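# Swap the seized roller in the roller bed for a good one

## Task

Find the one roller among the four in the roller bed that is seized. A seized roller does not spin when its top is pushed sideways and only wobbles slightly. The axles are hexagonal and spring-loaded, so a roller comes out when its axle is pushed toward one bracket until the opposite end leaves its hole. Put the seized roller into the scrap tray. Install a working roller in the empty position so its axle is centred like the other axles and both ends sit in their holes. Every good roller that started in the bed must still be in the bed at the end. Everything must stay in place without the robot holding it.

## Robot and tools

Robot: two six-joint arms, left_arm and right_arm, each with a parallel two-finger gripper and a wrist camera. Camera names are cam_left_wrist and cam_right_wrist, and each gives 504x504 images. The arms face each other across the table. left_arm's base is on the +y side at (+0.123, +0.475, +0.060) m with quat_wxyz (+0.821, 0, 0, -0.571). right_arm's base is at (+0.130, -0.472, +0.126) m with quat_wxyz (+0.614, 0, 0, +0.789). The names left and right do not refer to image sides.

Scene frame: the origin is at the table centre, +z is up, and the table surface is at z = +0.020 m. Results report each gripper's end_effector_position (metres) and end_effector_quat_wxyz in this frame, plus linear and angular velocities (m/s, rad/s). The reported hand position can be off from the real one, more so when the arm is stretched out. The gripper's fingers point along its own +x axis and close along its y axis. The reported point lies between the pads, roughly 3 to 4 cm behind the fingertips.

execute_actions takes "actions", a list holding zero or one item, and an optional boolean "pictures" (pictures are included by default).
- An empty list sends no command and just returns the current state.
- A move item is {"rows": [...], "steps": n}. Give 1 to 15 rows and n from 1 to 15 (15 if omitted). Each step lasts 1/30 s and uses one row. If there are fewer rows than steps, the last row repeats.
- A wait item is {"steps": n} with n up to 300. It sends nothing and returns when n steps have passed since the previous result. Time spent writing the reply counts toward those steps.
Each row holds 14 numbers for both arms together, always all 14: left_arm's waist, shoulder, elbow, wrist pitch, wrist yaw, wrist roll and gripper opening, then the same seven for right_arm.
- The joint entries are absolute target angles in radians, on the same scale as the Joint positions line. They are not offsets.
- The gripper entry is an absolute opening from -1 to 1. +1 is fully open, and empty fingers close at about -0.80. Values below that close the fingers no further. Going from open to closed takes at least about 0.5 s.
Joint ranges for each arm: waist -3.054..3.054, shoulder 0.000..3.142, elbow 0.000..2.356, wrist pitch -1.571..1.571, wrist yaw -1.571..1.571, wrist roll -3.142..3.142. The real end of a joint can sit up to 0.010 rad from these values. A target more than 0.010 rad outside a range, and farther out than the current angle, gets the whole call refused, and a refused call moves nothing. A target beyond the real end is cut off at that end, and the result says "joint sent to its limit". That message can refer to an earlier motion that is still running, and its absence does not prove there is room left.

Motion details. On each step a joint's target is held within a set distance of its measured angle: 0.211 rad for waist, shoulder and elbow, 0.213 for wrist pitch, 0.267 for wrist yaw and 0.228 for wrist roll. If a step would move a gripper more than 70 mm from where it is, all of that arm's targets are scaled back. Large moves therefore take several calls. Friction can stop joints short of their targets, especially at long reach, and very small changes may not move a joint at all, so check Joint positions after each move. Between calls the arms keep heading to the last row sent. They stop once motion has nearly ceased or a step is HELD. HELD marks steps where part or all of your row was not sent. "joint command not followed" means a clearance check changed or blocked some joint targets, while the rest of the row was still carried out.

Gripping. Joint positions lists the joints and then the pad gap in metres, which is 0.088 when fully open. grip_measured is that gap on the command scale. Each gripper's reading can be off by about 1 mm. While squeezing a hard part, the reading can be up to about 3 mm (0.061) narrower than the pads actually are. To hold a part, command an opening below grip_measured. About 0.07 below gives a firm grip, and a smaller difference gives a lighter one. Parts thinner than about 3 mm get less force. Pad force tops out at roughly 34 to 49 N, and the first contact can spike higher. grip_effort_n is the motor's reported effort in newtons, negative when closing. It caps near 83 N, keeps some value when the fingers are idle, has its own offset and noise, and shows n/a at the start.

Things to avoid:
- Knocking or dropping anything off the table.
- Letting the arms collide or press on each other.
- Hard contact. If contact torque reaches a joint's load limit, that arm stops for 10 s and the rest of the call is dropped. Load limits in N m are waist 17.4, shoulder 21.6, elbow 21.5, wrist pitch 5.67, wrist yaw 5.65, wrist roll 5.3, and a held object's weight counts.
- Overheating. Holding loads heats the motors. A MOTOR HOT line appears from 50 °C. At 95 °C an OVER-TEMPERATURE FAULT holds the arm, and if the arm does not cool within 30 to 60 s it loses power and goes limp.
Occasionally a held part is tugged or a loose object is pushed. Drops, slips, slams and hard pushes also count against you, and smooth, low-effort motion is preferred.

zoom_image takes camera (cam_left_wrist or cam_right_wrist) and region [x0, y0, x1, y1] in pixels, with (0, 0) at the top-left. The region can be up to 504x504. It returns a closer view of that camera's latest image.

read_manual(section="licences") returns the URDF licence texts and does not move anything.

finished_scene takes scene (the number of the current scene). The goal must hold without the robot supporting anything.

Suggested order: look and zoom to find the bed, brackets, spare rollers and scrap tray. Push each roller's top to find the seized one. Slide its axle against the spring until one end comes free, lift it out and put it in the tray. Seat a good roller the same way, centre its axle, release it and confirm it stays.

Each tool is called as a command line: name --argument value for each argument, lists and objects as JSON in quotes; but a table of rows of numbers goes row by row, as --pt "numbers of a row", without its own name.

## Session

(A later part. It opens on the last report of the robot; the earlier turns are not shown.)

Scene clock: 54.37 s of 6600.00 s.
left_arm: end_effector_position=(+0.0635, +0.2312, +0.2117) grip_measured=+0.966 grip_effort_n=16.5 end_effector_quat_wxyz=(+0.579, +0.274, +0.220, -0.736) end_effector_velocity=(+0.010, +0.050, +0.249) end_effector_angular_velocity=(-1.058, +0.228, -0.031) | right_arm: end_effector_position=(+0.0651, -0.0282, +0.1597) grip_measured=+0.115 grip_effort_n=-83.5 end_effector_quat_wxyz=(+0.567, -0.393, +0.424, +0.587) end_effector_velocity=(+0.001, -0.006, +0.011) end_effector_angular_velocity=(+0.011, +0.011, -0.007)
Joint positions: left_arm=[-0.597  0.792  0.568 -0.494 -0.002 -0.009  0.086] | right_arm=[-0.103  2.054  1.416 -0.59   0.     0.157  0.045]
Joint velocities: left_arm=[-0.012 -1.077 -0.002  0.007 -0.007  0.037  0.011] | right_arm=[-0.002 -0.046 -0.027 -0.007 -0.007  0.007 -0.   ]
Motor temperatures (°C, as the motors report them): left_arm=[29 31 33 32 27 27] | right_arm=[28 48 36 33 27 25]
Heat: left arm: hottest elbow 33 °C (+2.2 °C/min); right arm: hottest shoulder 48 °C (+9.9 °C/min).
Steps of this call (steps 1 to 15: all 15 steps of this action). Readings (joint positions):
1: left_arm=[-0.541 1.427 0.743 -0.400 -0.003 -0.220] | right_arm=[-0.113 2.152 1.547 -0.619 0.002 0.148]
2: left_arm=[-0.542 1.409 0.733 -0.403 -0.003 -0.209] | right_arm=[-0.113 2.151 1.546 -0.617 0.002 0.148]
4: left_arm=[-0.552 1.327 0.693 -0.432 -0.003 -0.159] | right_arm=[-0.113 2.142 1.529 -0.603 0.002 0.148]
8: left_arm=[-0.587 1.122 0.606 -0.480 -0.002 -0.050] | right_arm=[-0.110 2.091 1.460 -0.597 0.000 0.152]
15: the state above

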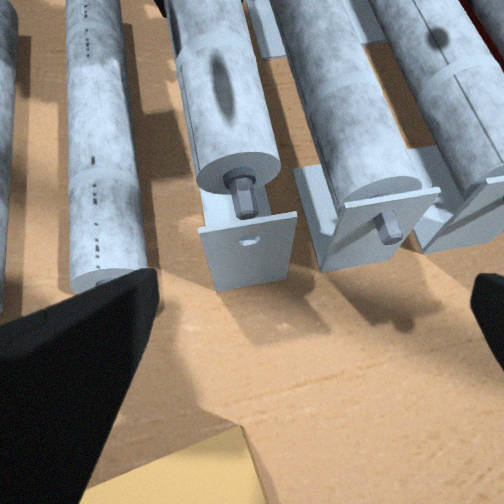

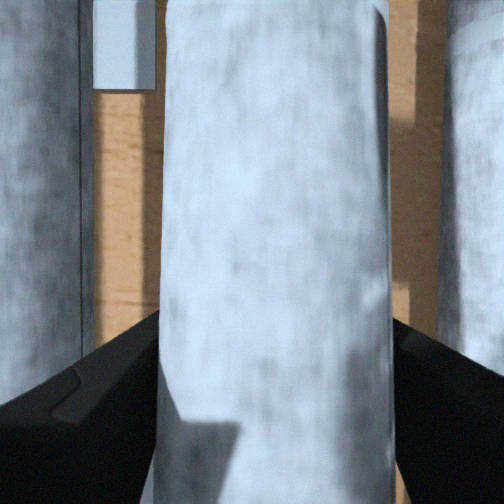

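execute_actions --actions '[{"rows":[[-0.7,0.7,0.6,-0.55,0,0,1,-0.1,1.97,1.44,-0.6,0,0.16,-0.03],[-0.75,0.7,0.65,-0.6,0,0,1,-0.1,1.94,1.46,-0.63,0,0.16,-0.03],[-0.8,0.7,0.7,-0.65,0,0,1,-0.1,1.91,1.49,-0.66,0,0.16,-0.03],[-0.85,0.7,0.75,-0.7,0,0,1,-0.1,1.88,1.52,-0.69,0,0.16,-0.03],[-0.9,0.7,0.8,-0.7,0,0,1,-0.1,1.86,1.55,-0.72,0,0.16,-0.03],[-1.1,0.7,0.9,-0.7,0,0,1,-0.1,1.85,1.58,-0.75,0,0.16,-0.03]]}]' --pictures false

execute_actions --actions '[{"rows":[[-1.1,0.7,0.9,-0.6,0,0,1,-0.07,1.86,1.6,-0.75,0.02,0.18,-0.03],[-1.1,0.7,0.9,-0.6,0,0,1,-0.02,1.88,1.62,-0.75,0.05,0.22,-0.03],[-1.1,0.7,0.9,-0.6,0,0,1,0.3,2,1.78,-0.77,0.27,0.48,-0.03]]}]' --pictures false

execute_actions --actions '[{"rows":[[-1.1,0.7,0.9,-0.6,0,0,1,0.7,2.26,2.05,-0.79,0.55,0.8,-0.03]]}]' --pictures false

execute_actions --actions '[{"steps":15}]'

Scene clock: 62.67 s of 6600.00 s.
left_arm: end_effector_position=(-0.0339, +0.2966, +0.3332) grip_measured=+0.992 grip_effort_n=15.6 end_effector_quat_wxyz=(+0.399, +0.225, +0.104, -0.883) end_effector_velocity=(-0.031, +0.037, -0.010) end_effector_angular_velocity=(+0.064, -0.035, -0.191) | right_arm: end_effector_position=(+0.0648, -0.0260, +0.2474) grip_measured=+0.115 grip_effort_n=-83.5 end_effector_quat_wxyz=(+0.583, -0.358, +0.397, +0.611) end_effector_velocity=(-0.003, +0.023, +0.157) end_effector_angular_velocity=(+0.326, +0.051, +0.007)
Joint positions: left_arm=[-1.076  0.695  0.887 -0.692  0.002 -0.003  0.088] | right_arm=[-0.103  1.904  1.527 -0.746  0.     0.158  0.045]
Joint velocities: left_arm=[-0.208  0.007  0.017 -0.081 -0.007 -0.022 -0.   ] | right_arm=[-0.002 -0.227  0.198 -0.095 -0.007 -0.007 -0.   ]
Motor temperatures (°C, as the motors report them): left_arm=[29 31 33 32 27 27] | right_arm=[28 52 36 33 27 25]
Heat: left arm: hottest elbow 33 °C (+2.0 °C/min); right arm: hottest shoulder 52 °C (+13.1 °C/min). Fold the right arm in close to its base before you think long.
MOTOR HOT: a motor of the right arm reached 50 °C. Now the hottest motor of the right arm, joint 2 (shoulder), reports 52 °C. The temperature limit of the motors' drives, at which the controller stops that arm, is 95 °C. To cool a motor, set the load down, stop pushing, or move to a pose that needs little force.
Steps of this call (steps 1 to 30: the robot went on to your last target; steps 31 to 90: nothing new was sent; then 4.80 s passed at rest; steps 91 to 105: all 15 steps of this action). Readings (joint positions):
91: left_arm=[-0.605 0.703 0.564 -0.503 -0.005 -0.003] | right_arm=[-0.103 2.048 1.410 -0.589 0.000 0.158]
92: left_arm=[-0.633 0.703 0.574 -0.526 -0.006 -0.003] | right_arm=[-0.103 2.042 1.410 -0.593 0.000 0.158]
94: left_arm=[-0.711 0.703 0.617 -0.590 -0.004 -0.003] | right_arm=[-0.103 2.023 1.413 -0.628 0.000 0.158]
98: left_arm=[-0.883 0.703 0.771 -0.657 -0.002 -0.003] | right_arm=[-0.103 1.977 1.447 -0.695 0.000 0.158]
105: the state above

Scene clock: 63.17 s of 6600.00 s.
left_arm: end_effector_position=(-0.0438, +0.2935, +0.3538) grip_measured=+0.992 grip_effort_n=16.0 end_effector_quat_wxyz=(+0.393, +0.183, +0.082, -0.897) end_effector_velocity=(+0.001, -0.001, -0.001) end_effector_angular_velocity=(+0.001, +0.004, +0.012) | right_arm: end_effector_position=(-0.0889, -0.0362, +0.2585) grip_measured=+0.115 grip_effort_n=-83.5 end_effector_quat_wxyz=(+0.601, -0.350, +0.354, +0.625) end_effector_velocity=(-0.271, -0.107, +0.034) end_effector_angular_velocity=(+0.078, +0.127, +0.472)
Joint positions: left_arm=[-1.097  0.698  0.895 -0.602  0.002 -0.003  0.088] | right_arm=[ 0.288  2.026  1.714 -0.78   0.233  0.46   0.045]
Joint velocities: left_arm=[ 0.002 -0.002 -0.007  0.007 -0.007 -0.007 -0.   ] | right_arm=[ 0.589  0.022  0.129 -0.007 -0.007  0.139 -0.   ]
Motor temperatures (°C, as the motors report them): left_arm=[29 31 33 33 27 27] | right_arm=[28 52 36 33 27 25]
Heat: left arm: hottest elbow 33 °C (+2.0 °C/min); right arm: hottest shoulder 52 °C (+13.2 °C/min). Fold the right arm in close to its base before you think long.
MOTOR HOT: still on. Now the hottest motor of the right arm, joint 2 (shoulder), reports 52 °C; a drive's own limit is 95 °C.
Steps of this call (steps 1 to 15: all 15 steps of this action). Readings (joint positions):
1: left_arm=[-1.081 0.696 0.887 -0.687 0.002 -0.003] | right_arm=[-0.103 1.899 1.534 -0.749 0.001 0.159]
2: left_arm=[-1.086 0.697 0.887 -0.665 0.002 -0.003] | right_arm=[-0.098 1.897 1.544 -0.754 0.011 0.169]
4: left_arm=[-1.091 0.698 0.891 -0.630 0.002 -0.003] | right_arm=[-0.056 1.922 1.590 -0.776 0.105 0.243]
8: left_arm=[-1.096 0.698 0.895 -0.610 0.002 -0.003] | right_arm=[0.067 1.988 1.669 -0.767 0.192 0.375]
15: the state above

Scene clock: 63.67 s of 6600.00 s.
left_arm: end_effector_position=(-0.0439, +0.2934, +0.3540) grip_measured=+0.992 grip_effort_n=16.0 end_effector_quat_wxyz=(+0.393, +0.183, +0.082, -0.897) end_effector_velocity=(+0.001, +0.000, +0.002) end_effector_angular_velocity=(+0.003, +0.021, +0.013) | right_arm: end_effector_position=(-0.2591, -0.1007, +0.2282) grip_measured=+0.115 grip_effort_n=-83.5 end_effector_quat_wxyz=(+0.622, -0.317, +0.302, +0.649) end_effector_velocity=(-0.203, -0.144, +0.097) end_effector_angular_velocity=(+0.246, +0.207, +0.317)
Joint positions: left_arm=[-1.097  0.698  0.895 -0.601  0.002 -0.003  0.088] | right_arm=[ 0.696  2.293  1.974 -0.801  0.505  0.782  0.045]
Joint velocities: left_arm=[-0.002 -0.007 -0.002  0.007 -0.007 -0.022 -0.   ] | right_arm=[ 0.476 -0.002  0.256 -0.007  0.139  0.125  0.   ]
Motor temperatures (°C, as the motors report them): left_arm=[29 31 33 33 27 27] | right_arm=[28 52 36 33 27 25]
Heat: left arm: hottest elbow 33 °C (+2.0 °C/min); right arm: hottest shoulder 52 °C (+13.1 °C/min). Fold the right arm in close to its base before you think long.
MOTOR HOT: still on. Now the hottest motor of the right arm, joint 2 (shoulder), reports 52 °C; a drive's own limit is 95 °C.
Steps of this call (steps 1 to 15: all 15 steps of this action). Readings (joint positions):
1: left_arm=[-1.097 0.698 0.895 -0.602 0.002 -0.003] | right_arm=[0.310 2.046 1.729 -0.790 0.252 0.482]
2: left_arm=[-1.097 0.698 0.895 -0.601 0.002 -0.003] | right_arm=[0.341 2.075 1.763 -0.803 0.320 0.525]
4: left_arm=[-1.097 0.698 0.895 -0.601 0.002 -0.003] | right_arm=[0.396 2.139 1.829 -0.781 0.400 0.608]
8: left_arm=[-1.097 0.698 0.895 -0.601 0.002 -0.003] | right_arm=[0.513 2.237 1.900 -0.794 0.459 0.706]
15: the state above

Scene clock: 64.17 s of 6600.00 s.
left_arm: end_effector_position=(-0.0439, +0.2934, +0.3540) grip_measured=+0.992 grip_effort_n=16.0 end_effector_quat_wxyz=(+0.393, +0.183, +0.082, -0.897) end_effector_velocity=(+0.000, -0.000, -0.003) end_effector_angular_velocity=(+0.012, -0.005, +0.007) | right_arm: end_effector_position=(-0.2614, -0.0943, +0.2418) grip_measured=+0.115 grip_effort_n=-83.5 end_effector_quat_wxyz=(+0.632, -0.293, +0.301, +0.651) end_effector_velocity=(-0.002, -0.005, +0.000) end_effector_angular_velocity=(+0.001, -0.014, +0.014)
Joint positions: left_arm=[-1.097  0.698  0.895 -0.601  0.002 -0.003  0.088] | right_arm=[ 0.695  2.293  2.009 -0.801  0.531  0.798  0.045]
Joint velocities: left_arm=[-0.002  0.002 -0.002 -0.007 -0.007 -0.007 -0.   ] | right_arm=[ 0.012 -0.002 -0.002 -0.007  0.007 -0.007 -0.   ]
Motor temperatures (°C, as the motors report them): left_arm=[29 31 33 33 27 27] | right_arm=[28 53 36 33 27 25]
Heat: left arm: hottest elbow 33 °C (+2.0 °C/min); right arm: hottest shoulder 53 °C (+14.2 °C/min). Fold the right arm in close to its base before you think long.
MOTOR HOT: still on. Now the hottest motor of the right arm, joint 2 (shoulder), reports 53 °C; a drive's own limit is 95 °C.
Steps of this call (steps 1 to 15: the robot went on to your last target). Readings (joint positions):
1: left_arm=[-1.097 0.698 0.895 -0.601 0.002 -0.003] | right_arm=[0.709 2.293 1.983 -0.801 0.509 0.785]
2: left_arm=[-1.097 0.698 0.895 -0.601 0.002 -0.003] | right_arm=[0.718 2.293 1.991 -0.800 0.513 0.789]
4: left_arm=[-1.097 0.698 0.895 -0.601 0.002 -0.003] | right_arm=[0.724 2.293 2.005 -0.797 0.518 0.793]
8: left_arm=[-1.097 0.698 0.895 -0.601 0.002 -0.003] | right_arm=[0.709 2.293 2.009 -0.798 0.529 0.797]
15: the state above

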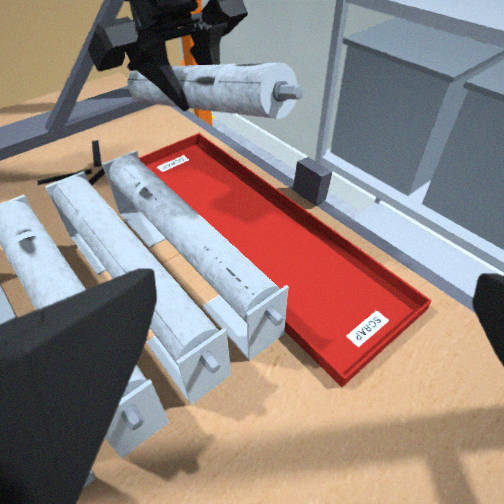

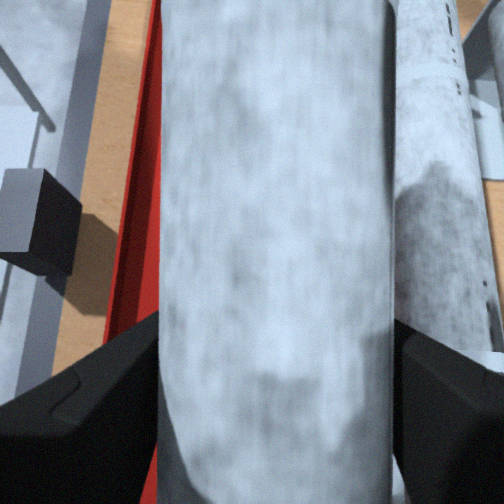

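execute_actions --actions '[{"rows":[[-1.15,0.9,1,-0.6,0,0,1,0.69,2.3,2.1,-0.81,0.54,0.8,-0.03],[-1.15,0.9,1,-0.6,0,0,1,0.685,2.33,2.14,-0.83,0.53,0.8,-0.03],[-1.15,0.9,1,-0.6,0,0,1,0.68,2.36,2.18,-0.85,0.52,0.8,-0.03],[-1.15,0.9,1,-0.6,0,0,1,0.675,2.39,2.22,-0.87,0.51,0.8,-0.03],[-1.15,0.9,1,-0.6,0,0,1,0.67,2.42,2.26,-0.89,0.5,0.8,-0.03],[-1.15,0.9,1,-0.6,0,0,1,0.66,2.46,2.3,-0.91,0.485,0.806,-0.03]]}]' --pictures false

execute_actions --actions '[{"rows":[[-1.15,0.9,1,-0.6,0,0,1,0.66,2.48,2.3,-0.89,0.485,0.806,-0.03],[-1.15,0.9,1,-0.6,0,0,1,0.66,2.5,2.3,-0.87,0.485,0.806,-0.03],[-1.15,0.9,1,-0.6,0,0,1,0.66,2.52,2.3,-0.85,0.485,0.806,-0.03],[-1.15,0.9,1,-0.6,0,0,1,0.66,2.54,2.3,-0.83,0.485,0.806,-0.03],[-1.15,0.9,1,-0.6,0,0,1,0.66,2.56,2.3,-0.81,0.485,0.806,-0.03],[-1.15,0.9,1,-0.6,0,0,1,0.66,2.58,2.3,-0.79,0.485,0.806,-0.03],[-1.15,0.9,1,-0.6,0,0,1,0.66,2.6,2.3,-0.77,0.485,0.806,-0.03],[-1.15,0.9,1,-0.6,0,0,1,0.66,2.62,2.3,-0.75,0.485,0.806,-0.03],[-1.15,0.9,1,-0.6,0,0,1,0.66,2.64,2.3,-0.73,0.485,0.806,-0.03]]}]'

Scene clock: 75.37 s of 6600.00 s.
left_arm: end_effector_position=(-0.0783, +0.2761, +0.3490) grip_measured=+0.992 grip_effort_n=16.0 end_effector_quat_wxyz=(+0.368, +0.228, +0.095, -0.896) end_effector_velocity=(-0.000, +0.001, -0.003) end_effector_angular_velocity=(+0.027, -0.005, +0.010) | right_arm: end_effector_position=(-0.2701, -0.0731, +0.1987) grip_measured=+0.115 grip_effort_n=-83.5 end_effector_quat_wxyz=(+0.627, -0.332, +0.324, +0.626) end_effector_velocity=(+0.014, +0.008, -0.036) end_effector_angular_velocity=(-0.069, -0.059, -0.017)
Joint positions: left_arm=[-1.147  0.891  0.993 -0.6   -0.001 -0.003  0.088] | right_arm=[ 0.659  2.493  2.237 -0.916  0.471  0.803  0.045]
Joint velocities: left_arm=[-0.007  0.007  0.007 -0.022 -0.007 -0.022  0.   ] | right_arm=[-0.032  0.076  0.027 -0.037 -0.022 -0.007 -0.   ]
Motor temperatures (°C, as the motors report them): left_arm=[29 31 34 34 27 27] | right_arm=[28 57 39 35 28 25]
Heat: left arm: hottest elbow 34 °C (+2.0 °C/min); right arm: hottest shoulder 57 °C (+18.2 °C/min). Fold the right arm in close to its base before you think long.
MOTOR HOT: still on. Now the hottest motor of the right arm, joint 2 (shoulder), reports 57 °C; a drive's own limit is 95 °C.
Steps of this call (steps 1 to 15: the robot went on to your last target; steps 16 to 110: nothing new was sent; then 7.03 s passed at rest; steps 111 to 125: all 15 steps of this action). Readings (joint positions):
111: left_arm=[-1.102 0.714 0.904 -0.607 -0.000 -0.003] | right_arm=[0.697 2.295 2.012 -0.803 0.532 0.798]
112: left_arm=[-1.113 0.746 0.927 -0.607 -0.001 -0.003] | right_arm=[0.697 2.304 2.026 -0.814 0.531 0.798]
114: left_arm=[-1.132 0.824 0.971 -0.591 -0.001 -0.003] | right_arm=[0.693 2.337 2.078 -0.834 0.520 0.798]
118: left_arm=[-1.144 0.884 0.980 -0.600 -0.001 -0.003] | right_arm=[0.679 2.430 2.204 -0.881 0.486 0.801]
125: the state above

Scene clock: 75.87 s of 6600.00 s.
left_arm: end_effector_position=(-0.0787, +0.2757, +0.3483) grip_measured=+0.992 grip_effort_n=16.0 end_effector_quat_wxyz=(+0.368, +0.229, +0.095, -0.896) end_effector_velocity=(+0.000, -0.000, +0.001) end_effector_angular_velocity=(+0.006, +0.016, +0.015) | right_arm: end_effector_position=(-0.2885, -0.0586, +0.1195) grip_measured=+0.115 grip_effort_n=-83.5 end_effector_quat_wxyz=(+0.626, -0.329, +0.325, +0.628) end_effector_velocity=(+0.004, -0.012, -0.138) end_effector_angular_velocity=(-0.226, -0.042, +0.046)
Joint positions: left_arm=[-1.147  0.894  0.993 -0.6   -0.001 -0.003  0.088] | right_arm=[ 0.658  2.677  2.268 -0.756  0.468  0.804  0.045]
Joint velocities: left_arm=[-0.002 -0.002 -0.002  0.007 -0.007 -0.022 -0.   ] | right_arm=[-0.027  0.237  0.002  0.066 -0.168 -0.007 -0.   ]
Motor temperatures (°C, as the motors report them): left_arm=[29 30 34 34 27 27] | right_arm=[28 57 39 35 28 25]
Heat: left arm: hottest elbow 34 °C (+2.0 °C/min); right arm: hottest shoulder 57 °C (+18.0 °C/min). Fold the right arm in close to its base before you think long.
MOTOR HOT: still on. Now the hottest motor of the right arm, joint 2 (shoulder), reports 57 °C; a drive's own limit is 95 °C.
Steps of this call (steps 1 to 15: all 15 steps of this action). Readings (joint positions):
1: left_arm=[-1.147 0.892 0.993 -0.600 -0.001 -0.003] | right_arm=[0.659 2.496 2.238 -0.917 0.471 0.803]
2: left_arm=[-1.147 0.892 0.993 -0.600 -0.001 -0.003] | right_arm=[0.658 2.501 2.241 -0.914 0.471 0.803]
4: left_arm=[-1.147 0.893 0.993 -0.600 -0.001 -0.003] | right_arm=[0.658 2.516 2.250 -0.887 0.471 0.803]
8: left_arm=[-1.147 0.894 0.993 -0.600 -0.001 -0.003] | right_arm=[0.659 2.569 2.267 -0.816 0.471 0.804]
15: the state above

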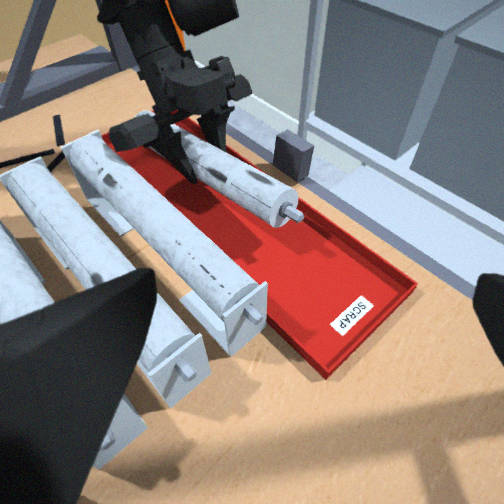

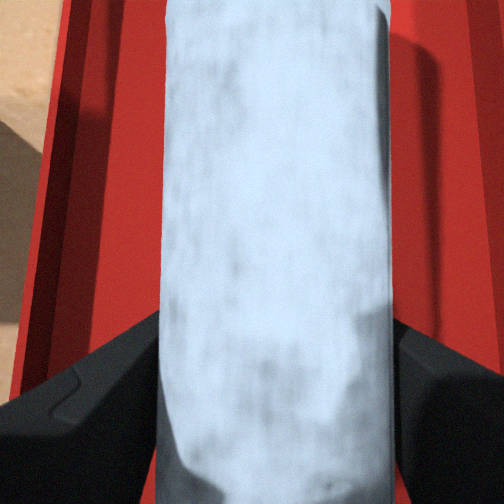

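execute_actions --actions '[{"rows":[[-1.15,0.9,1,-0.6,0,0,1,0.66,2.655,2.31,-0.715,0.48,0.806,-0.03],[-1.15,0.9,1,-0.6,0,0,1,0.66,2.667,2.31,-0.703,0.48,0.806,-0.03],[-1.15,0.9,1,-0.6,0,0,1,0.66,2.68,2.31,-0.69,0.47,0.8,-0.03],[-1.15,0.9,1,-0.6,0,0,1,0.66,2.692,2.31,-0.68,0.47,0.8,-0.03],[-1.15,0.9,1,-0.6,0,0,1,0.66,2.705,2.31,-0.67,0.46,0.8,-0.03],[-1.15,0.9,1,-0.6,0,0,1,0.66,2.717,2.31,-0.66,0.46,0.8,-0.03],[-1.15,0.9,1,-0.6,0,0,1,0.66,2.728,2.31,-0.65,0.45,0.79,-0.03]]}]' --pictures false

execute_actions --actions '[{"rows":[[-1.15,0.9,1,-0.6,0,0,1,0.66,2.74,2.31,-0.645,0.44,0.79,-0.03],[-1.15,0.9,1,-0.6,0,0,1,0.66,2.75,2.31,-0.64,0.43,0.79,-0.03],[-1.15,0.9,1,-0.6,0,0,1,0.66,2.76,2.31,-0.635,0.43,0.79,-0.03]]}]'

Scene clock: 81.00 s of 6600.00 s.
left_arm: end_effector_position=(-0.0788, +0.2758, +0.3483) grip_measured=+0.992 grip_effort_n=16.0 end_effector_quat_wxyz=(+0.368, +0.229, +0.095, -0.896) end_effector_velocity=(-0.001, -0.001, -0.000) end_effector_angular_velocity=(+0.000, +0.004, +0.008) | right_arm: end_effector_position=(-0.3006, -0.0556, +0.0893) grip_measured=+0.115 grip_effort_n=-83.5 end_effector_quat_wxyz=(+0.613, -0.321, +0.333, +0.641) end_effector_velocity=(+0.001, -0.006, -0.010) end_effector_angular_velocity=(-0.000, -0.038, +0.009)
Joint positions: left_arm=[-1.148  0.894  0.993 -0.6   -0.001 -0.003  0.088] | right_arm=[ 0.66   2.744  2.274 -0.661  0.439  0.793  0.045]
Joint velocities: left_arm=[-0.002  0.002 -0.002  0.007 -0.007 -0.007  0.   ] | right_arm=[ 0.012  0.017 -0.002 -0.007  0.022 -0.007 -0.   ]
Motor temperatures (°C, as the motors report them): left_arm=[29 30 35 34 27 27] | right_arm=[28 60 39 35 28 25]
Heat: left arm: hottest elbow 35 °C (+3.0 °C/min); right arm: hottest shoulder 60 °C (+20.0 °C/min). Fold the right arm in close to its base before you think long.
MOTOR HOT: still on. Now the hottest motor of the right arm, joint 2 (shoulder), reports 60 °C; a drive's own limit is 95 °C.
Steps of this call (steps 1 to 30: the robot went on to your last target; steps 31 to 130: nothing new was sent; then 0.30 s passed at rest; steps 131 to 145: all 15 steps of this action). Readings (joint positions):
131: left_arm=[-1.147 0.894 0.993 -0.600 -0.001 -0.003] | right_arm=[0.658 2.686 2.268 -0.739 0.468 0.804]
132: left_arm=[-1.147 0.894 0.993 -0.600 -0.001 -0.003] | right_arm=[0.658 2.686 2.268 -0.737 0.468 0.804]
134: left_arm=[-1.148 0.894 0.993 -0.600 -0.001 -0.003] | right_arm=[0.658 2.691 2.268 -0.720 0.466 0.804]
138: left_arm=[-1.148 0.894 0.993 -0.600 -0.001 -0.003] | right_arm=[0.659 2.718 2.273 -0.681 0.452 0.798]
145: the state above

Scene clock: 81.50 s of 6600.00 s.
left_arm: end_effector_position=(-0.0788, +0.2758, +0.3483) grip_measured=+0.992 grip_effort_n=16.0 end_effector_quat_wxyz=(+0.368, +0.229, +0.095, -0.896) end_effector_velocity=(+0.002, -0.002, -0.003) end_effector_angular_velocity=(+0.015, -0.003, +0.027) | right_arm: end_effector_position=(-0.3031, -0.0538, +0.0852) grip_measured=+0.115 grip_effort_n=-83.5 end_effector_quat_wxyz=(+0.611, -0.317, +0.335, +0.643) end_effector_velocity=(-0.001, -0.001, +0.000) end_effector_angular_velocity=(-0.017, +0.006, +0.013)
Joint positions: left_arm=[-1.148  0.894  0.993 -0.6   -0.001 -0.003  0.088] | right_arm=[ 0.66   2.758  2.283 -0.646  0.434  0.792  0.045]
Joint velocities: left_arm=[-0.002  0.002 -0.002 -0.007 -0.022 -0.022 -0.   ] | right_arm=[-0.002 -0.002  0.002 -0.007 -0.022 -0.007  0.   ]
Motor temperatures (°C, as the motors report them): left_arm=[29 30 35 34 27 27] | right_arm=[28 60 39 35 28 25]
Heat: left arm: hottest elbow 35 °C (+3.0 °C/min); right arm: hottest shoulder 60 °C (+20.2 °C/min). Fold the right arm in close to its base before you think long.
MOTOR HOT: still on. Now the hottest motor of the right arm, joint 2 (shoulder), reports 60 °C; a drive's own limit is 95 °C.
Steps of this call (steps 1 to 15: all 15 steps of this action). Readings (joint positions):
1: left_arm=[-1.148 0.894 0.993 -0.600 -0.001 -0.003] | right_arm=[0.660 2.745 2.274 -0.661 0.438 0.793]
2: left_arm=[-1.148 0.894 0.993 -0.600 -0.001 -0.003] | right_arm=[0.660 2.748 2.274 -0.660 0.438 0.792]
4: left_arm=[-1.148 0.894 0.993 -0.600 -0.001 -0.003] | right_arm=[0.660 2.752 2.276 -0.656 0.438 0.792]
8: left_arm=[-1.148 0.894 0.993 -0.600 -0.001 -0.003] | right_arm=[0.660 2.757 2.282 -0.648 0.436 0.792]
15: the state above

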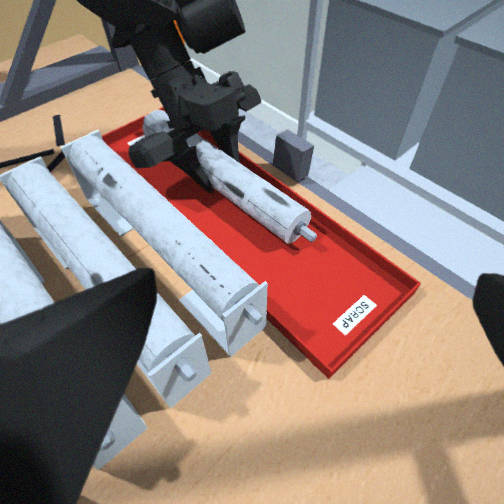

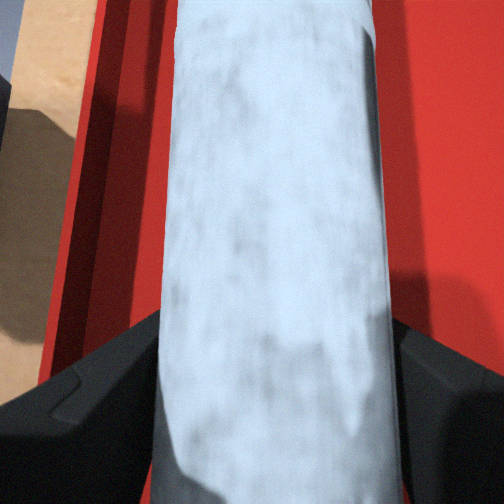

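execute_actions --actions '[{"rows":[[-1.15,0.9,1,-0.6,0,0,1,0.66,2.755,2.29,-0.645,0.435,0.79,0.45]],"steps":8}]' --pictures false

execute_actions --actions '[{"rows":[[-1.15,0.9,1,-0.6,0,0,1,0.66,2.7,2.28,-0.7,0.435,0.79,0.45],[-1.15,0.9,1,-0.6,0,0,1,0.66,2.4,2.2,-0.9,0.435,0.79,0.45]]}]' --pictures false

execute_actions --actions '[{"rows":[[-1.15,0.9,1,-0.6,0,0,1,0.25,1.95,1.65,-0.75,0.1,0.3,0.6]]}]'

execute_actions --actions '[{"rows":[[-0.6,0.7,0.8,-0.75,0,0,1,-0.28,1.9,1.35,-0.5,0,-0.037,0.6]]}]'

execute_actions --actions '[{"rows":[[-0.35,0.7,0.8,-0.75,0,0,1,-0.28,2.09,1.26,-0.26,0,-0.037,0.6]]}]'

Scene clock: 88.00 s of 6600.00 s.
left_arm: end_effector_position=(-0.0788, +0.2758, +0.3483) grip_measured=+0.992 grip_effort_n=16.0 end_effector_quat_wxyz=(+0.368, +0.229, +0.095, -0.896) end_effector_velocity=(+0.003, -0.001, -0.002) end_effector_angular_velocity=(-0.007, -0.017, +0.013) | right_arm: end_effector_position=(-0.3033, -0.0535, +0.0852) grip_measured=+0.401 grip_effort_n=17.9 end_effector_quat_wxyz=(+0.611, -0.316, +0.335, +0.644) end_effector_velocity=(+0.004, +0.001, +0.001) end_effector_angular_velocity=(-0.009, -0.006, +0.002)
Joint positions: left_arm=[-1.148  0.894  0.993 -0.6   -0.001 -0.003  0.088] | right_arm=[ 0.659  2.759  2.283 -0.644  0.434  0.792  0.059]
Joint velocities: left_arm=[-0.002 -0.002 -0.002 -0.007 -0.022  0.007  0.   ] | right_arm=[-0.007 -0.007 -0.007 -0.007 -0.007 -0.007  0.019]
Motor temperatures (°C, as the motors report them): left_arm=[29 30 35 35 27 27] | right_arm=[28 60 40 35 28 25]
Heat: left arm: hottest elbow 35 °C (+2.0 °C/min); right arm: hottest shoulder 60 °C (+19.3 °C/min). Fold the right arm in close to its base before you think long.
MOTOR HOT: still on. Now the hottest motor of the right arm, joint 2 (shoulder), reports 60 °C; a drive's own limit is 95 °C.
Steps of this call (steps 1 to 15: the robot went on to your last target; steps 16 to 90: nothing new was sent; then 3.23 s passed at rest; steps 91 to 98: all 8 steps of this action). Readings (joint positions):
91: left_arm=[-1.148 0.894 0.993 -0.600 -0.001 -0.003] | right_arm=[0.660 2.759 2.283 -0.646 0.434 0.792]
92: left_arm=[-1.148 0.894 0.993 -0.600 -0.001 -0.003] | right_arm=[0.659 2.759 2.283 -0.644 0.434 0.792]
94: left_arm=[-1.148 0.894 0.993 -0.600 -0.001 -0.003] | right_arm=[0.659 2.759 2.283 -0.644 0.434 0.792]
98: the state above

Scene clock: 88.50 s of 6600.00 s.
left_arm: end_effector_position=(-0.0788, +0.2758, +0.3483) grip_measured=+0.992 grip_effort_n=16.0 end_effector_quat_wxyz=(+0.368, +0.229, +0.095, -0.896) end_effector_velocity=(+0.000, -0.002, -0.002) end_effector_angular_velocity=(-0.001, -0.005, +0.015) | right_arm: end_effector_position=(-0.2783, -0.0759, +0.2385) grip_measured=+0.447 grip_effort_n=17.9 end_effector_quat_wxyz=(+0.608, -0.297, +0.336, +0.655) end_effector_velocity=(+0.023, -0.010, +0.140) end_effector_angular_velocity=(+0.096, +0.129, -0.003)
Joint positions: left_arm=[-1.148  0.894  0.993 -0.6   -0.001 -0.003  0.088] | right_arm=[ 0.663  2.411  2.221 -0.886  0.434  0.793  0.061]
Joint velocities: left_arm=[-0.007  0.002 -0.007  0.007 -0.022 -0.007 -0.   ] | right_arm=[-0.012 -0.281 -0.007 -0.11  -0.007 -0.007 -0.   ]
Motor temperatures (°C, as the motors report them): left_arm=[29 30 35 35 27 27] | right_arm=[28 60 39 35 28 25]
Heat: left arm: hottest elbow 35 °C (+2.0 °C/min); right arm: hottest shoulder 60 °C (+19.1 °C/min). Fold the right arm in close to its base before you think long.
MOTOR HOT: still on. Now the hottest motor of the right arm, joint 2 (shoulder), reports 60 °C; a drive's own limit is 95 °C.
Steps of this call (steps 1 to 15: all 15 steps of this action). Readings (joint positions):
1: left_arm=[-1.148 0.894 0.993 -0.600 -0.001 -0.003] | right_arm=[0.659 2.757 2.283 -0.648 0.434 0.792]
2: left_arm=[-1.148 0.894 0.993 -0.600 -0.001 -0.003] | right_arm=[0.659 2.745 2.278 -0.671 0.434 0.792]
4: left_arm=[-1.148 0.894 0.993 -0.600 -0.001 -0.003] | right_arm=[0.662 2.699 2.248 -0.749 0.418 0.794]
8: left_arm=[-1.148 0.894 0.993 -0.600 -0.001 -0.003] | right_arm=[0.668 2.580 2.226 -0.836 0.429 0.793]
15: the state above

Scene clock: 89.00 s of 6600.00 s.
left_arm: end_effector_position=(-0.0788, +0.2758, +0.3483) grip_measured=+0.992 grip_effort_n=16.0 end_effector_quat_wxyz=(+0.368, +0.229, +0.095, -0.896) end_effector_velocity=(-0.000, +0.002, -0.002) end_effector_angular_velocity=(+0.012, +0.002, -0.005) | right_arm: end_effector_position=(-0.0948, -0.0315, +0.2788) grip_measured=+0.595 grip_effort_n=17.9 end_effector_quat_wxyz=(+0.553, -0.348, +0.340, +0.676) end_effector_velocity=(+0.251, -0.035, +0.008) end_effector_angular_velocity=(-0.107, -0.130, -0.130)
Joint positions: left_arm=[-1.148  0.894  0.993 -0.6   -0.001 -0.003  0.088] | right_arm=[ 0.26   1.997  1.735 -0.761  0.123  0.339  0.068]
Joint velocities: left_arm=[-0.002 -0.002 -0.002 -0.007  0.007 -0.007 -0.   ] | right_arm=[-0.442 -0.51  -0.637  0.007 -0.11  -0.3    0.001]
Motor temperatures (°C, as the motors report them): left_arm=[29 30 35 35 27 27] | right_arm=[28 60 39 35 28 25]
Heat: left arm: hottest elbow 35 °C (+2.0 °C/min); right arm: hottest shoulder 60 °C (+19.3 °C/min). Fold the right arm in close to its base before you think long.
MOTOR HOT: still on. Now the hottest motor of the right arm, joint 2 (shoulder), reports 60 °C; a drive's own limit is 95 °C.
Steps of this call (steps 1 to 15: all 15 steps of this action). Readings (joint positions):
1: left_arm=[-1.148 0.894 0.993 -0.600 -0.001 -0.003] | right_arm=[0.660 2.391 2.208 -0.875 0.416 0.773]
2: left_arm=[-1.148 0.894 0.993 -0.600 -0.001 -0.003] | right_arm=[0.646 2.364 2.172 -0.853 0.357 0.730]
4: left_arm=[-1.148 0.894 0.993 -0.600 -0.001 -0.003] | right_arm=[0.597 2.313 2.101 -0.824 0.274 0.655]
8: left_arm=[-1.148 0.894 0.993 -0.600 -0.001 -0.003] | right_arm=[0.462 2.208 1.981 -0.787 0.190 0.517]
15: the state above

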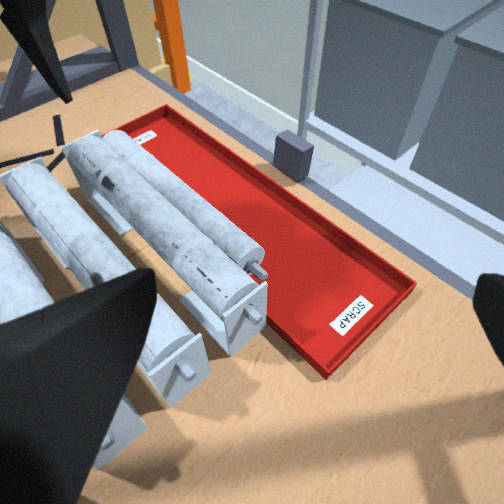

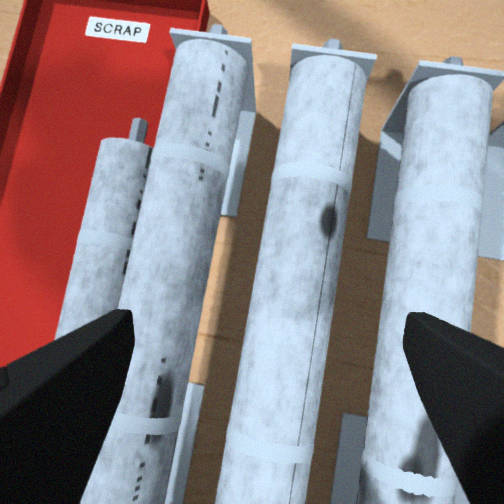

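Scene clock: 89.50 s of 6600.00 s.
left_arm: end_effector_position=(+0.0620, +0.2518, +0.2907) grip_measured=+0.992 grip_effort_n=15.6 end_effector_quat_wxyz=(+0.576, +0.249, +0.190, -0.755) end_effector_velocity=(+0.045, -0.004, -0.006) end_effector_angular_velocity=(+0.011, -0.005, +0.188) | right_arm: end_effector_position=(+0.1196, -0.0130, +0.2102) grip_measured=+0.597 grip_effort_n=17.9 end_effector_quat_wxyz=(+0.602, -0.369, +0.347, +0.617) end_effector_velocity=(+0.409, -0.038, -0.028) end_effector_angular_velocity=(-0.080, -0.078, -0.741)
Joint positions: left_arm=[-0.624  0.706  0.814 -0.745 -0.002 -0.001  0.088] | right_arm=[-0.223  1.927  1.381 -0.515  0.01  -0.015  0.068]
Joint velocities: left_arm=[ 0.198 -0.032 -0.022 -0.022  0.007  0.007 -0.   ] | right_arm=[-0.891 -0.095 -0.212  0.037 -0.007 -0.168 -0.   ]
Motor temperatures (°C, as the motors report them): left_arm=[29 30 35 35 27 27] | right_arm=[28 60 39 35 28 25]
Heat: left arm: hottest elbow 35 °C (+2.0 °C/min); right arm: hottest shoulder 60 °C (+19.1 °C/min). Fold the right arm in close to its base before you think long.
MOTOR HOT: still on. Now the hottest motor of the right arm, joint 2 (shoulder), reports 60 °C; a drive's own limit is 95 °C.
Steps of this call (steps 1 to 15: all 15 steps of this action). Readings (joint positions):
1: left_arm=[-1.139 0.885 0.984 -0.601 0.006 -0.001] | right_arm=[0.244 1.980 1.707 -0.739 0.108 0.311]
2: left_arm=[-1.103 0.861 0.961 -0.622 0.009 -0.001] | right_arm=[0.222 1.964 1.670 -0.690 0.076 0.264]
4: left_arm=[-1.014 0.791 0.897 -0.688 0.003 -0.001] | right_arm=[0.159 1.945 1.606 -0.627 0.051 0.187]
8: left_arm=[-0.814 0.724 0.832 -0.730 0.002 -0.001] | right_arm=[0.022 1.935 1.491 -0.564 0.029 0.072]
15: the state above

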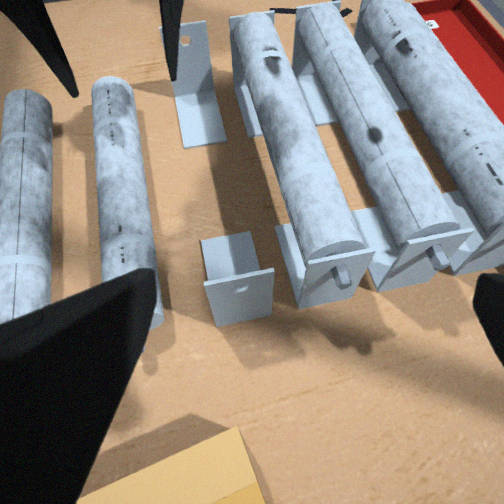

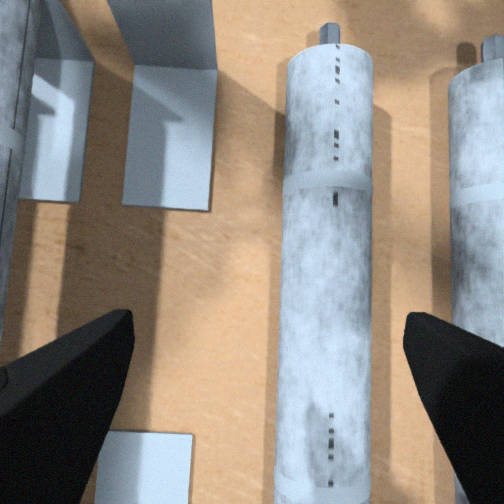

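Scene clock: 90.00 s of 6600.00 s.
left_arm: end_effector_position=(+0.1235, +0.2441, +0.2899) grip_measured=+0.992 grip_effort_n=15.1 end_effector_quat_wxyz=(+0.672, +0.222, +0.222, -0.671) end_effector_velocity=(+0.005, +0.001, -0.002) end_effector_angular_velocity=(+0.007, +0.010, +0.025) | right_arm: end_effector_position=(+0.1441, -0.0108, +0.1243) grip_measured=+0.597 grip_effort_n=17.9 end_effector_quat_wxyz=(+0.607, -0.373, +0.362, +0.601) end_effector_velocity=(-0.000, -0.005, -0.002) end_effector_angular_velocity=(-0.022, +0.004, +0.007)
Joint positions: left_arm=[-0.356  0.704  0.812 -0.747 -0.002 -0.     0.088] | right_arm=[-0.278  2.091  1.262 -0.264  0.003 -0.034  0.068]
Joint velocities: left_arm=[ 0.027 -0.002 -0.002 -0.007  0.007 -0.007 -0.   ] | right_arm=[-0.002 -0.002 -0.002 -0.022 -0.007 -0.007 -0.   ]
Motor temperatures (°C, as the motors report them): left_arm=[29 30 35 35 27 27] | right_arm=[28 60 39 35 28 25]
Heat: left arm: hottest elbow 35 °C (+2.0 °C/min); right arm: hottest shoulder 60 °C (+19.3 °C/min). Fold the right arm in close to its base before you think long.
MOTOR HOT: still on. Now the hottest motor of the right arm, joint 2 (shoulder), reports 60 °C; a drive's own limit is 95 °C.
Steps of this call (steps 1 to 15: all 15 steps of this action). Readings (joint positions):
1: left_arm=[-0.606 0.705 0.814 -0.746 0.007 -0.000] | right_arm=[-0.249 1.935 1.368 -0.494 0.010 -0.019]
2: left_arm=[-0.556 0.705 0.813 -0.746 0.008 -0.000] | right_arm=[-0.266 1.948 1.354 -0.442 0.010 -0.021]
4: left_arm=[-0.459 0.705 0.812 -0.747 -0.000 -0.000] | right_arm=[-0.279 1.993 1.331 -0.360 0.009 -0.027]
8: left_arm=[-0.379 0.704 0.812 -0.747 -0.002 -0.000] | right_arm=[-0.278 2.077 1.275 -0.302 0.003 -0.033]
15: the state above

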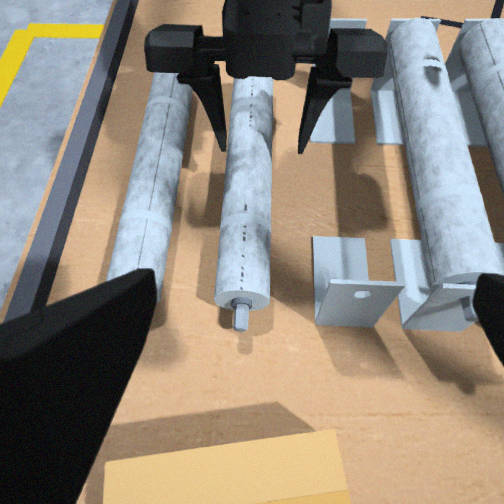

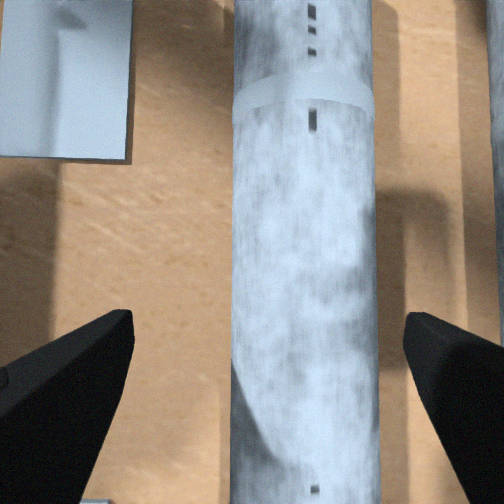

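execute_actions --actions '[{"rows":[[-0.35,0.7,0.8,-0.75,0,0,1,-0.306,2.1,1.27,-0.25,0,-0.06,0.6],[-0.35,0.7,0.8,-0.75,0,0,1,-0.306,2.11,1.265,-0.23,0,-0.06,0.6],[-0.35,0.7,0.8,-0.75,0,0,1,-0.306,2.14,1.255,-0.2,0,-0.06,0.6],[-0.35,0.7,0.8,-0.75,0,0,1,-0.306,2.175,1.24,-0.15,0,-0.06,0.6],[-0.35,0.7,0.8,-0.75,0,0,1,-0.306,2.21,1.23,-0.1,0,-0.06,0.6],[-0.35,0.7,0.8,-0.75,0,0,1,-0.306,2.238,1.218,-0.065,0,-0.06,0.6]]}]'

execute_actions --actions '[{"rows":[[-0.35,0.7,0.6,-0.3,0,0,0,-0.306,2.238,1.218,-0.065,0,-0.06,-0.03]],"steps":12}]'

execute_actions --actions '[{"rows":[[-0.35,0.7,0.5,0,0,0,0,-0.3,2.19,1.25,-0.08,0,-0.06,-0.03],[-0.35,0.7,0.5,0,0,0,0,-0.3,2.16,1.26,-0.13,0,-0.06,-0.03],[-0.35,0.7,0.5,0,0,0,0,-0.3,2.125,1.27,-0.18,0,-0.06,-0.03],[-0.35,0.7,0.5,0,0,0,0,-0.3,2.09,1.28,-0.23,0,-0.06,-0.03],[-0.35,0.7,0.5,0,0,0,0,-0.3,2.055,1.29,-0.28,0,-0.06,-0.03],[-0.35,0.7,0.5,0,0,0,0,-0.3,2.02,1.3,-0.32,0,-0.06,-0.03],[-0.35,0.7,0.5,0,0,0,0,-0.3,1.98,1.31,-0.37,0,-0.06,-0.03],[-0.35,0.7,0.5,0,0,0,0,-0.3,1.94,1.32,-0.42,0,-0.06,-0.03],[-0.35,0.7,0.5,0,0,0,0,-0.3,1.9,1.33,-0.47,0,-0.06,-0.03],[-0.35,0.7,0.5,0,0,0,0,-0.3,1.86,1.34,-0.52,0,-0.06,-0.03]],"steps":11}]' --pictures false

execute_actions --actions '[{"rows":[[-0.35,0.8,0.4,0.3,0,0,0,-0.29,1.82,1.345,-0.56,0,-0.05,-0.03],[-0.35,0.85,0.35,0.4,0,0,0,-0.28,1.78,1.35,-0.6,0,-0.04,-0.03],[-0.35,0.9,0.3,0.5,0,0,0,-0.27,1.74,1.35,-0.64,0,-0.03,-0.03],[-0.35,0.95,0.3,0.6,0,0,0,-0.26,1.7,1.355,-0.69,0,-0.02,-0.03],[-0.35,1,0.3,0.7,0,0,0,-0.25,1.66,1.36,-0.73,0,0,-0.03],[-0.35,1.1,0.31,0.79,0,0,0,-0.24,1.62,1.36,-0.77,0,0.01,-0.03]]}]'

Scene clock: 99.50 s of 6600.00 s.
left_arm: end_effector_position=(+0.1243, +0.2442, +0.2900) grip_measured=+0.992 grip_effort_n=15.6 end_effector_quat_wxyz=(+0.673, +0.222, +0.222, -0.670) end_effector_velocity=(+0.001, +0.001, -0.003) end_effector_angular_velocity=(+0.012, -0.010, -0.001) | right_arm: end_effector_position=(+0.1563, -0.0056, +0.0712) grip_measured=+0.597 grip_effort_n=17.9 end_effector_quat_wxyz=(+0.613, -0.369, +0.356, +0.601) end_effector_velocity=(+0.000, +0.002, +0.003) end_effector_angular_velocity=(+0.012, -0.005, +0.020)
Joint positions: left_arm=[-0.352  0.703  0.812 -0.747 -0.002 -0.     0.088] | right_arm=[-0.306  2.229  1.224 -0.069 -0.002 -0.057  0.068]
Joint velocities: left_arm=[-0.002  0.002 -0.002 -0.007 -0.007  0.007 -0.   ] | right_arm=[-0.002 -0.007 -0.002  0.007 -0.007 -0.022 -0.   ]
Motor temperatures (°C, as the motors report them): left_arm=[29 30 35 35 27 27] | right_arm=[28 57 38 35 28 25]
Heat: left arm: hottest elbow 35 °C (+2.0 °C/min); right arm: hottest shoulder 57 °C (+15.2 °C/min). Fold the right arm in close to its base before you think long.
MOTOR HOT: still on. Now the hottest motor of the right arm, joint 2 (shoulder), reports 57 °C; a drive's own limit is 95 °C.
Steps of this call (steps 1 to 15: the robot went on to your last target; steps 16 to 90: nothing new was sent; then 6.00 s passed at rest; steps 91 to 105: all 15 steps of this action). Readings (joint positions):
91: left_arm=[-0.352 0.704 0.812 -0.747 -0.002 -0.000] | right_arm=[-0.279 2.091 1.262 -0.261 0.002 -0.037]
92: left_arm=[-0.352 0.703 0.812 -0.747 -0.002 -0.000] | right_arm=[-0.281 2.092 1.262 -0.258 0.001 -0.043]
94: left_arm=[-0.352 0.703 0.812 -0.747 -0.002 -0.000] | right_arm=[-0.290 2.105 1.262 -0.228 0.001 -0.050]
98: left_arm=[-0.352 0.703 0.812 -0.747 -0.002 -0.000] | right_arm=[-0.303 2.180 1.251 -0.118 0.001 -0.055]
105: the state above

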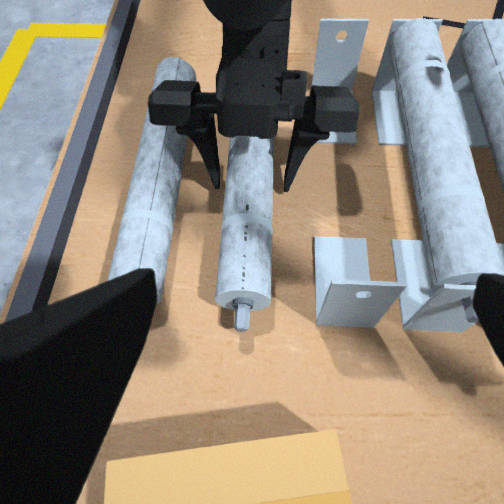

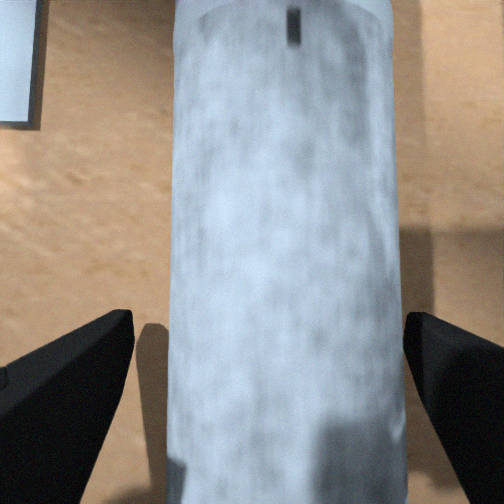

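Scene clock: 99.90 s of 6600.00 s.
left_arm: end_effector_position=(+0.1244, +0.2074, +0.2870) grip_measured=+0.035 grip_effort_n=-12.8 end_effector_quat_wxyz=(+0.694, +0.143, +0.143, -0.691) end_effector_velocity=(+0.000, -0.015, +0.019) end_effector_angular_velocity=(-0.154, +0.017, +0.013) | right_arm: end_effector_position=(+0.1573, -0.0063, +0.0695) grip_measured=+0.101 grip_effort_n=-83.5 end_effector_quat_wxyz=(+0.614, -0.371, +0.356, +0.599) end_effector_velocity=(-0.000, -0.002, -0.000) end_effector_angular_velocity=(-0.008, -0.003, +0.020)
Joint positions: left_arm=[-0.352  0.701  0.619 -0.325 -0.002 -0.     0.041] | right_arm=[-0.307  2.233  1.224 -0.069  0.001 -0.058  0.044]
Joint velocities: left_arm=[-0.002 -0.002 -0.046  0.198 -0.007 -0.022 -0.016] | right_arm=[-0.002 -0.002 -0.002 -0.007 -0.007 -0.022 -0.   ]
Motor temperatures (°C, as the motors report them): left_arm=[29 30 35 35 27 27] | right_arm=[28 56 38 35 28 25]
Heat: left arm: hottest elbow 35 °C (+2.0 °C/min); right arm: hottest shoulder 56 °C (+14.1 °C/min). Fold the right arm in close to its base before you think long.
MOTOR HOT: still on. Now the hottest motor of the right arm, joint 2 (shoulder), reports 56 °C; a drive's own limit is 95 °C.
Steps of this call (steps 1 to 12: all 12 steps of this action). Readings (joint positions):
1: left_arm=[-0.352 0.702 0.792 -0.719 -0.002 -0.000] | right_arm=[-0.306 2.229 1.224 -0.069 -0.002 -0.057]
2: left_arm=[-0.352 0.694 0.753 -0.649 -0.002 -0.000] | right_arm=[-0.306 2.231 1.224 -0.069 -0.002 -0.058]
4: left_arm=[-0.352 0.694 0.681 -0.567 -0.002 -0.000] | right_arm=[-0.306 2.233 1.224 -0.069 -0.002 -0.058]
8: left_arm=[-0.352 0.704 0.621 -0.389 -0.002 -0.000] | right_arm=[-0.307 2.233 1.224 -0.069 0.001 -0.058]
12: the state above

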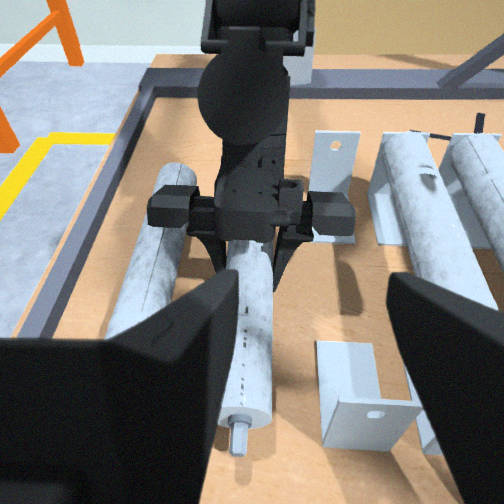

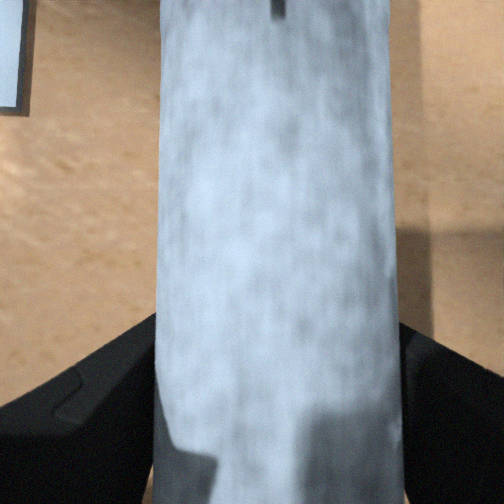

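Scene clock: 100.27 s of 6600.00 s.
left_arm: end_effector_position=(+0.1244, +0.1913, +0.3048) grip_measured=+0.003 grip_effort_n=-13.7 end_effector_quat_wxyz=(+0.705, +0.070, +0.070, -0.702) end_effector_velocity=(+0.000, -0.004, +0.006) end_effector_angular_velocity=(-0.081, +0.006, +0.006) | right_arm: end_effector_position=(+0.1545, -0.0368, +0.1155) grip_measured=+0.101 grip_effort_n=-83.5 end_effector_quat_wxyz=(+0.587, -0.407, +0.395, +0.577) end_effector_velocity=(-0.003, -0.049, +0.265) end_effector_angular_velocity=(-0.037, -0.007, +0.007)
Joint positions: left_arm=[-0.352  0.7    0.518 -0.016 -0.002 -0.     0.039] | right_arm=[-0.304  2.079  1.248 -0.375  0.001 -0.058  0.044]
Joint velocities: left_arm=[-0.002 -0.002 -0.046  0.125 -0.007 -0.007 -0.   ] | right_arm=[ 0.002 -0.696  0.154 -0.886  0.007 -0.007 -0.   ]
Motor temperatures (°C, as the motors report them): left_arm=[29 30 35 35 27 27] | right_arm=[28 57 38 35 28 25]
Heat: left arm: hottest elbow 35 °C (+2.0 °C/min); right arm: hottest shoulder 57 °C (+14.2 °C/min). Fold the right arm in close to its base before you think long.
MOTOR HOT: still on. Now the hottest motor of the right arm, joint 2 (shoulder), reports 57 °C; a drive's own limit is 95 °C.
Steps of this call (steps 1 to 11: all 11 steps of this action). Readings (joint positions):
1: left_arm=[-0.352 0.700 0.606 -0.293 -0.002 -0.000] | right_arm=[-0.307 2.232 1.224 -0.069 0.001 -0.058]
2: left_arm=[-0.352 0.699 0.583 -0.232 -0.002 -0.000] | right_arm=[-0.307 2.228 1.225 -0.074 0.001 -0.058]
4: left_arm=[-0.352 0.699 0.546 -0.144 -0.002 -0.000] | right_arm=[-0.306 2.211 1.232 -0.128 0.001 -0.058]
8: left_arm=[-0.352 0.700 0.521 -0.040 -0.002 -0.000] | right_arm=[-0.305 2.142 1.233 -0.275 0.001 -0.058]
11: the state above

Scene clock: 100.77 s of 6600.00 s.
left_arm: end_effector_position=(+0.1245, +0.1430, +0.2547) grip_measured=+0.002 grip_effort_n=-13.7 end_effector_quat_wxyz=(+0.708, +0.025, +0.025, -0.705) end_effector_velocity=(+0.000, -0.015, +0.185) end_effector_angular_velocity=(-0.862, +0.005, +0.005) | right_arm: end_effector_position=(+0.1281, -0.0806, +0.2502) grip_measured=+0.101 grip_effort_n=-83.5 end_effector_quat_wxyz=(+0.590, -0.388, +0.388, +0.593) end_effector_velocity=(-0.006, -0.013, +0.233) end_effector_angular_velocity=(+0.510, +0.030, -0.032)
Joint positions: left_arm=[-0.352  1.081  0.318  0.692 -0.002 -0.     0.039] | right_arm=[-0.244  1.705  1.304 -0.759 -0.     0.003  0.044]
Joint velocities: left_arm=[-0.002  0.022 -0.002  0.886 -0.007 -0.007 -0.   ] | right_arm=[ 0.012 -0.545  0.134 -0.168 -0.007  0.051  0.   ]
Motor temperatures (°C, as the motors report them): left_arm=[29 30 35 35 27 27] | right_arm=[28 57 38 35 28 25]
Heat: left arm: hottest elbow 35 °C (+2.0 °C/min); right arm: hottest shoulder 57 °C (+14.1 °C/min). Fold the right arm in close to its base before you think long.
MOTOR HOT: still on. Now the hottest motor of the right arm, joint 2 (shoulder), reports 57 °C; a drive's own limit is 95 °C.
Steps of this call (steps 1 to 15: all 15 steps of this action). Readings (joint positions):
1: left_arm=[-0.352 0.708 0.505 0.018 -0.002 -0.000] | right_arm=[-0.304 2.056 1.254 -0.404 0.001 -0.058]
2: left_arm=[-0.352 0.726 0.481 0.085 -0.002 -0.000] | right_arm=[-0.304 2.032 1.260 -0.434 0.001 -0.058]
4: left_arm=[-0.352 0.789 0.427 0.172 -0.002 -0.000] | right_arm=[-0.299 1.983 1.275 -0.503 0.001 -0.049]
8: left_arm=[-0.352 0.986 0.337 0.356 -0.002 -0.000] | right_arm=[-0.272 1.877 1.292 -0.651 0.001 -0.019]
15: the state above

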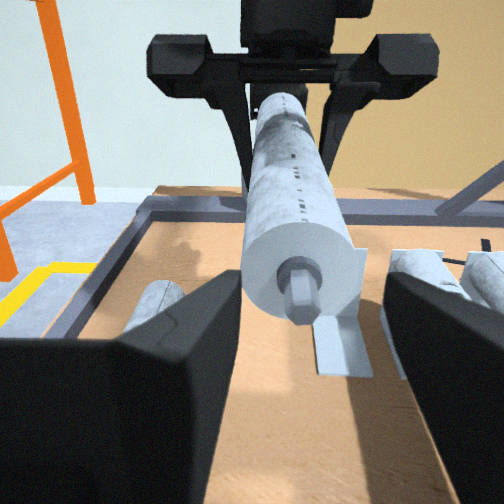

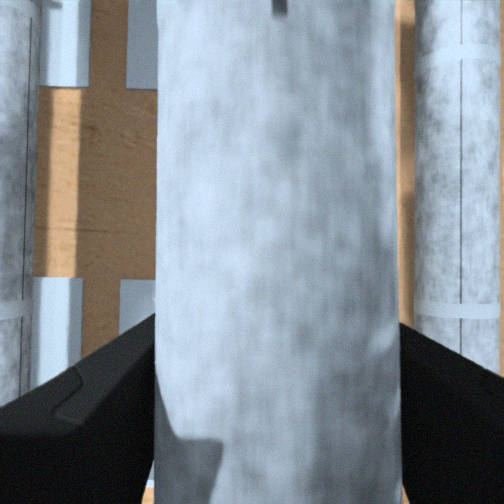

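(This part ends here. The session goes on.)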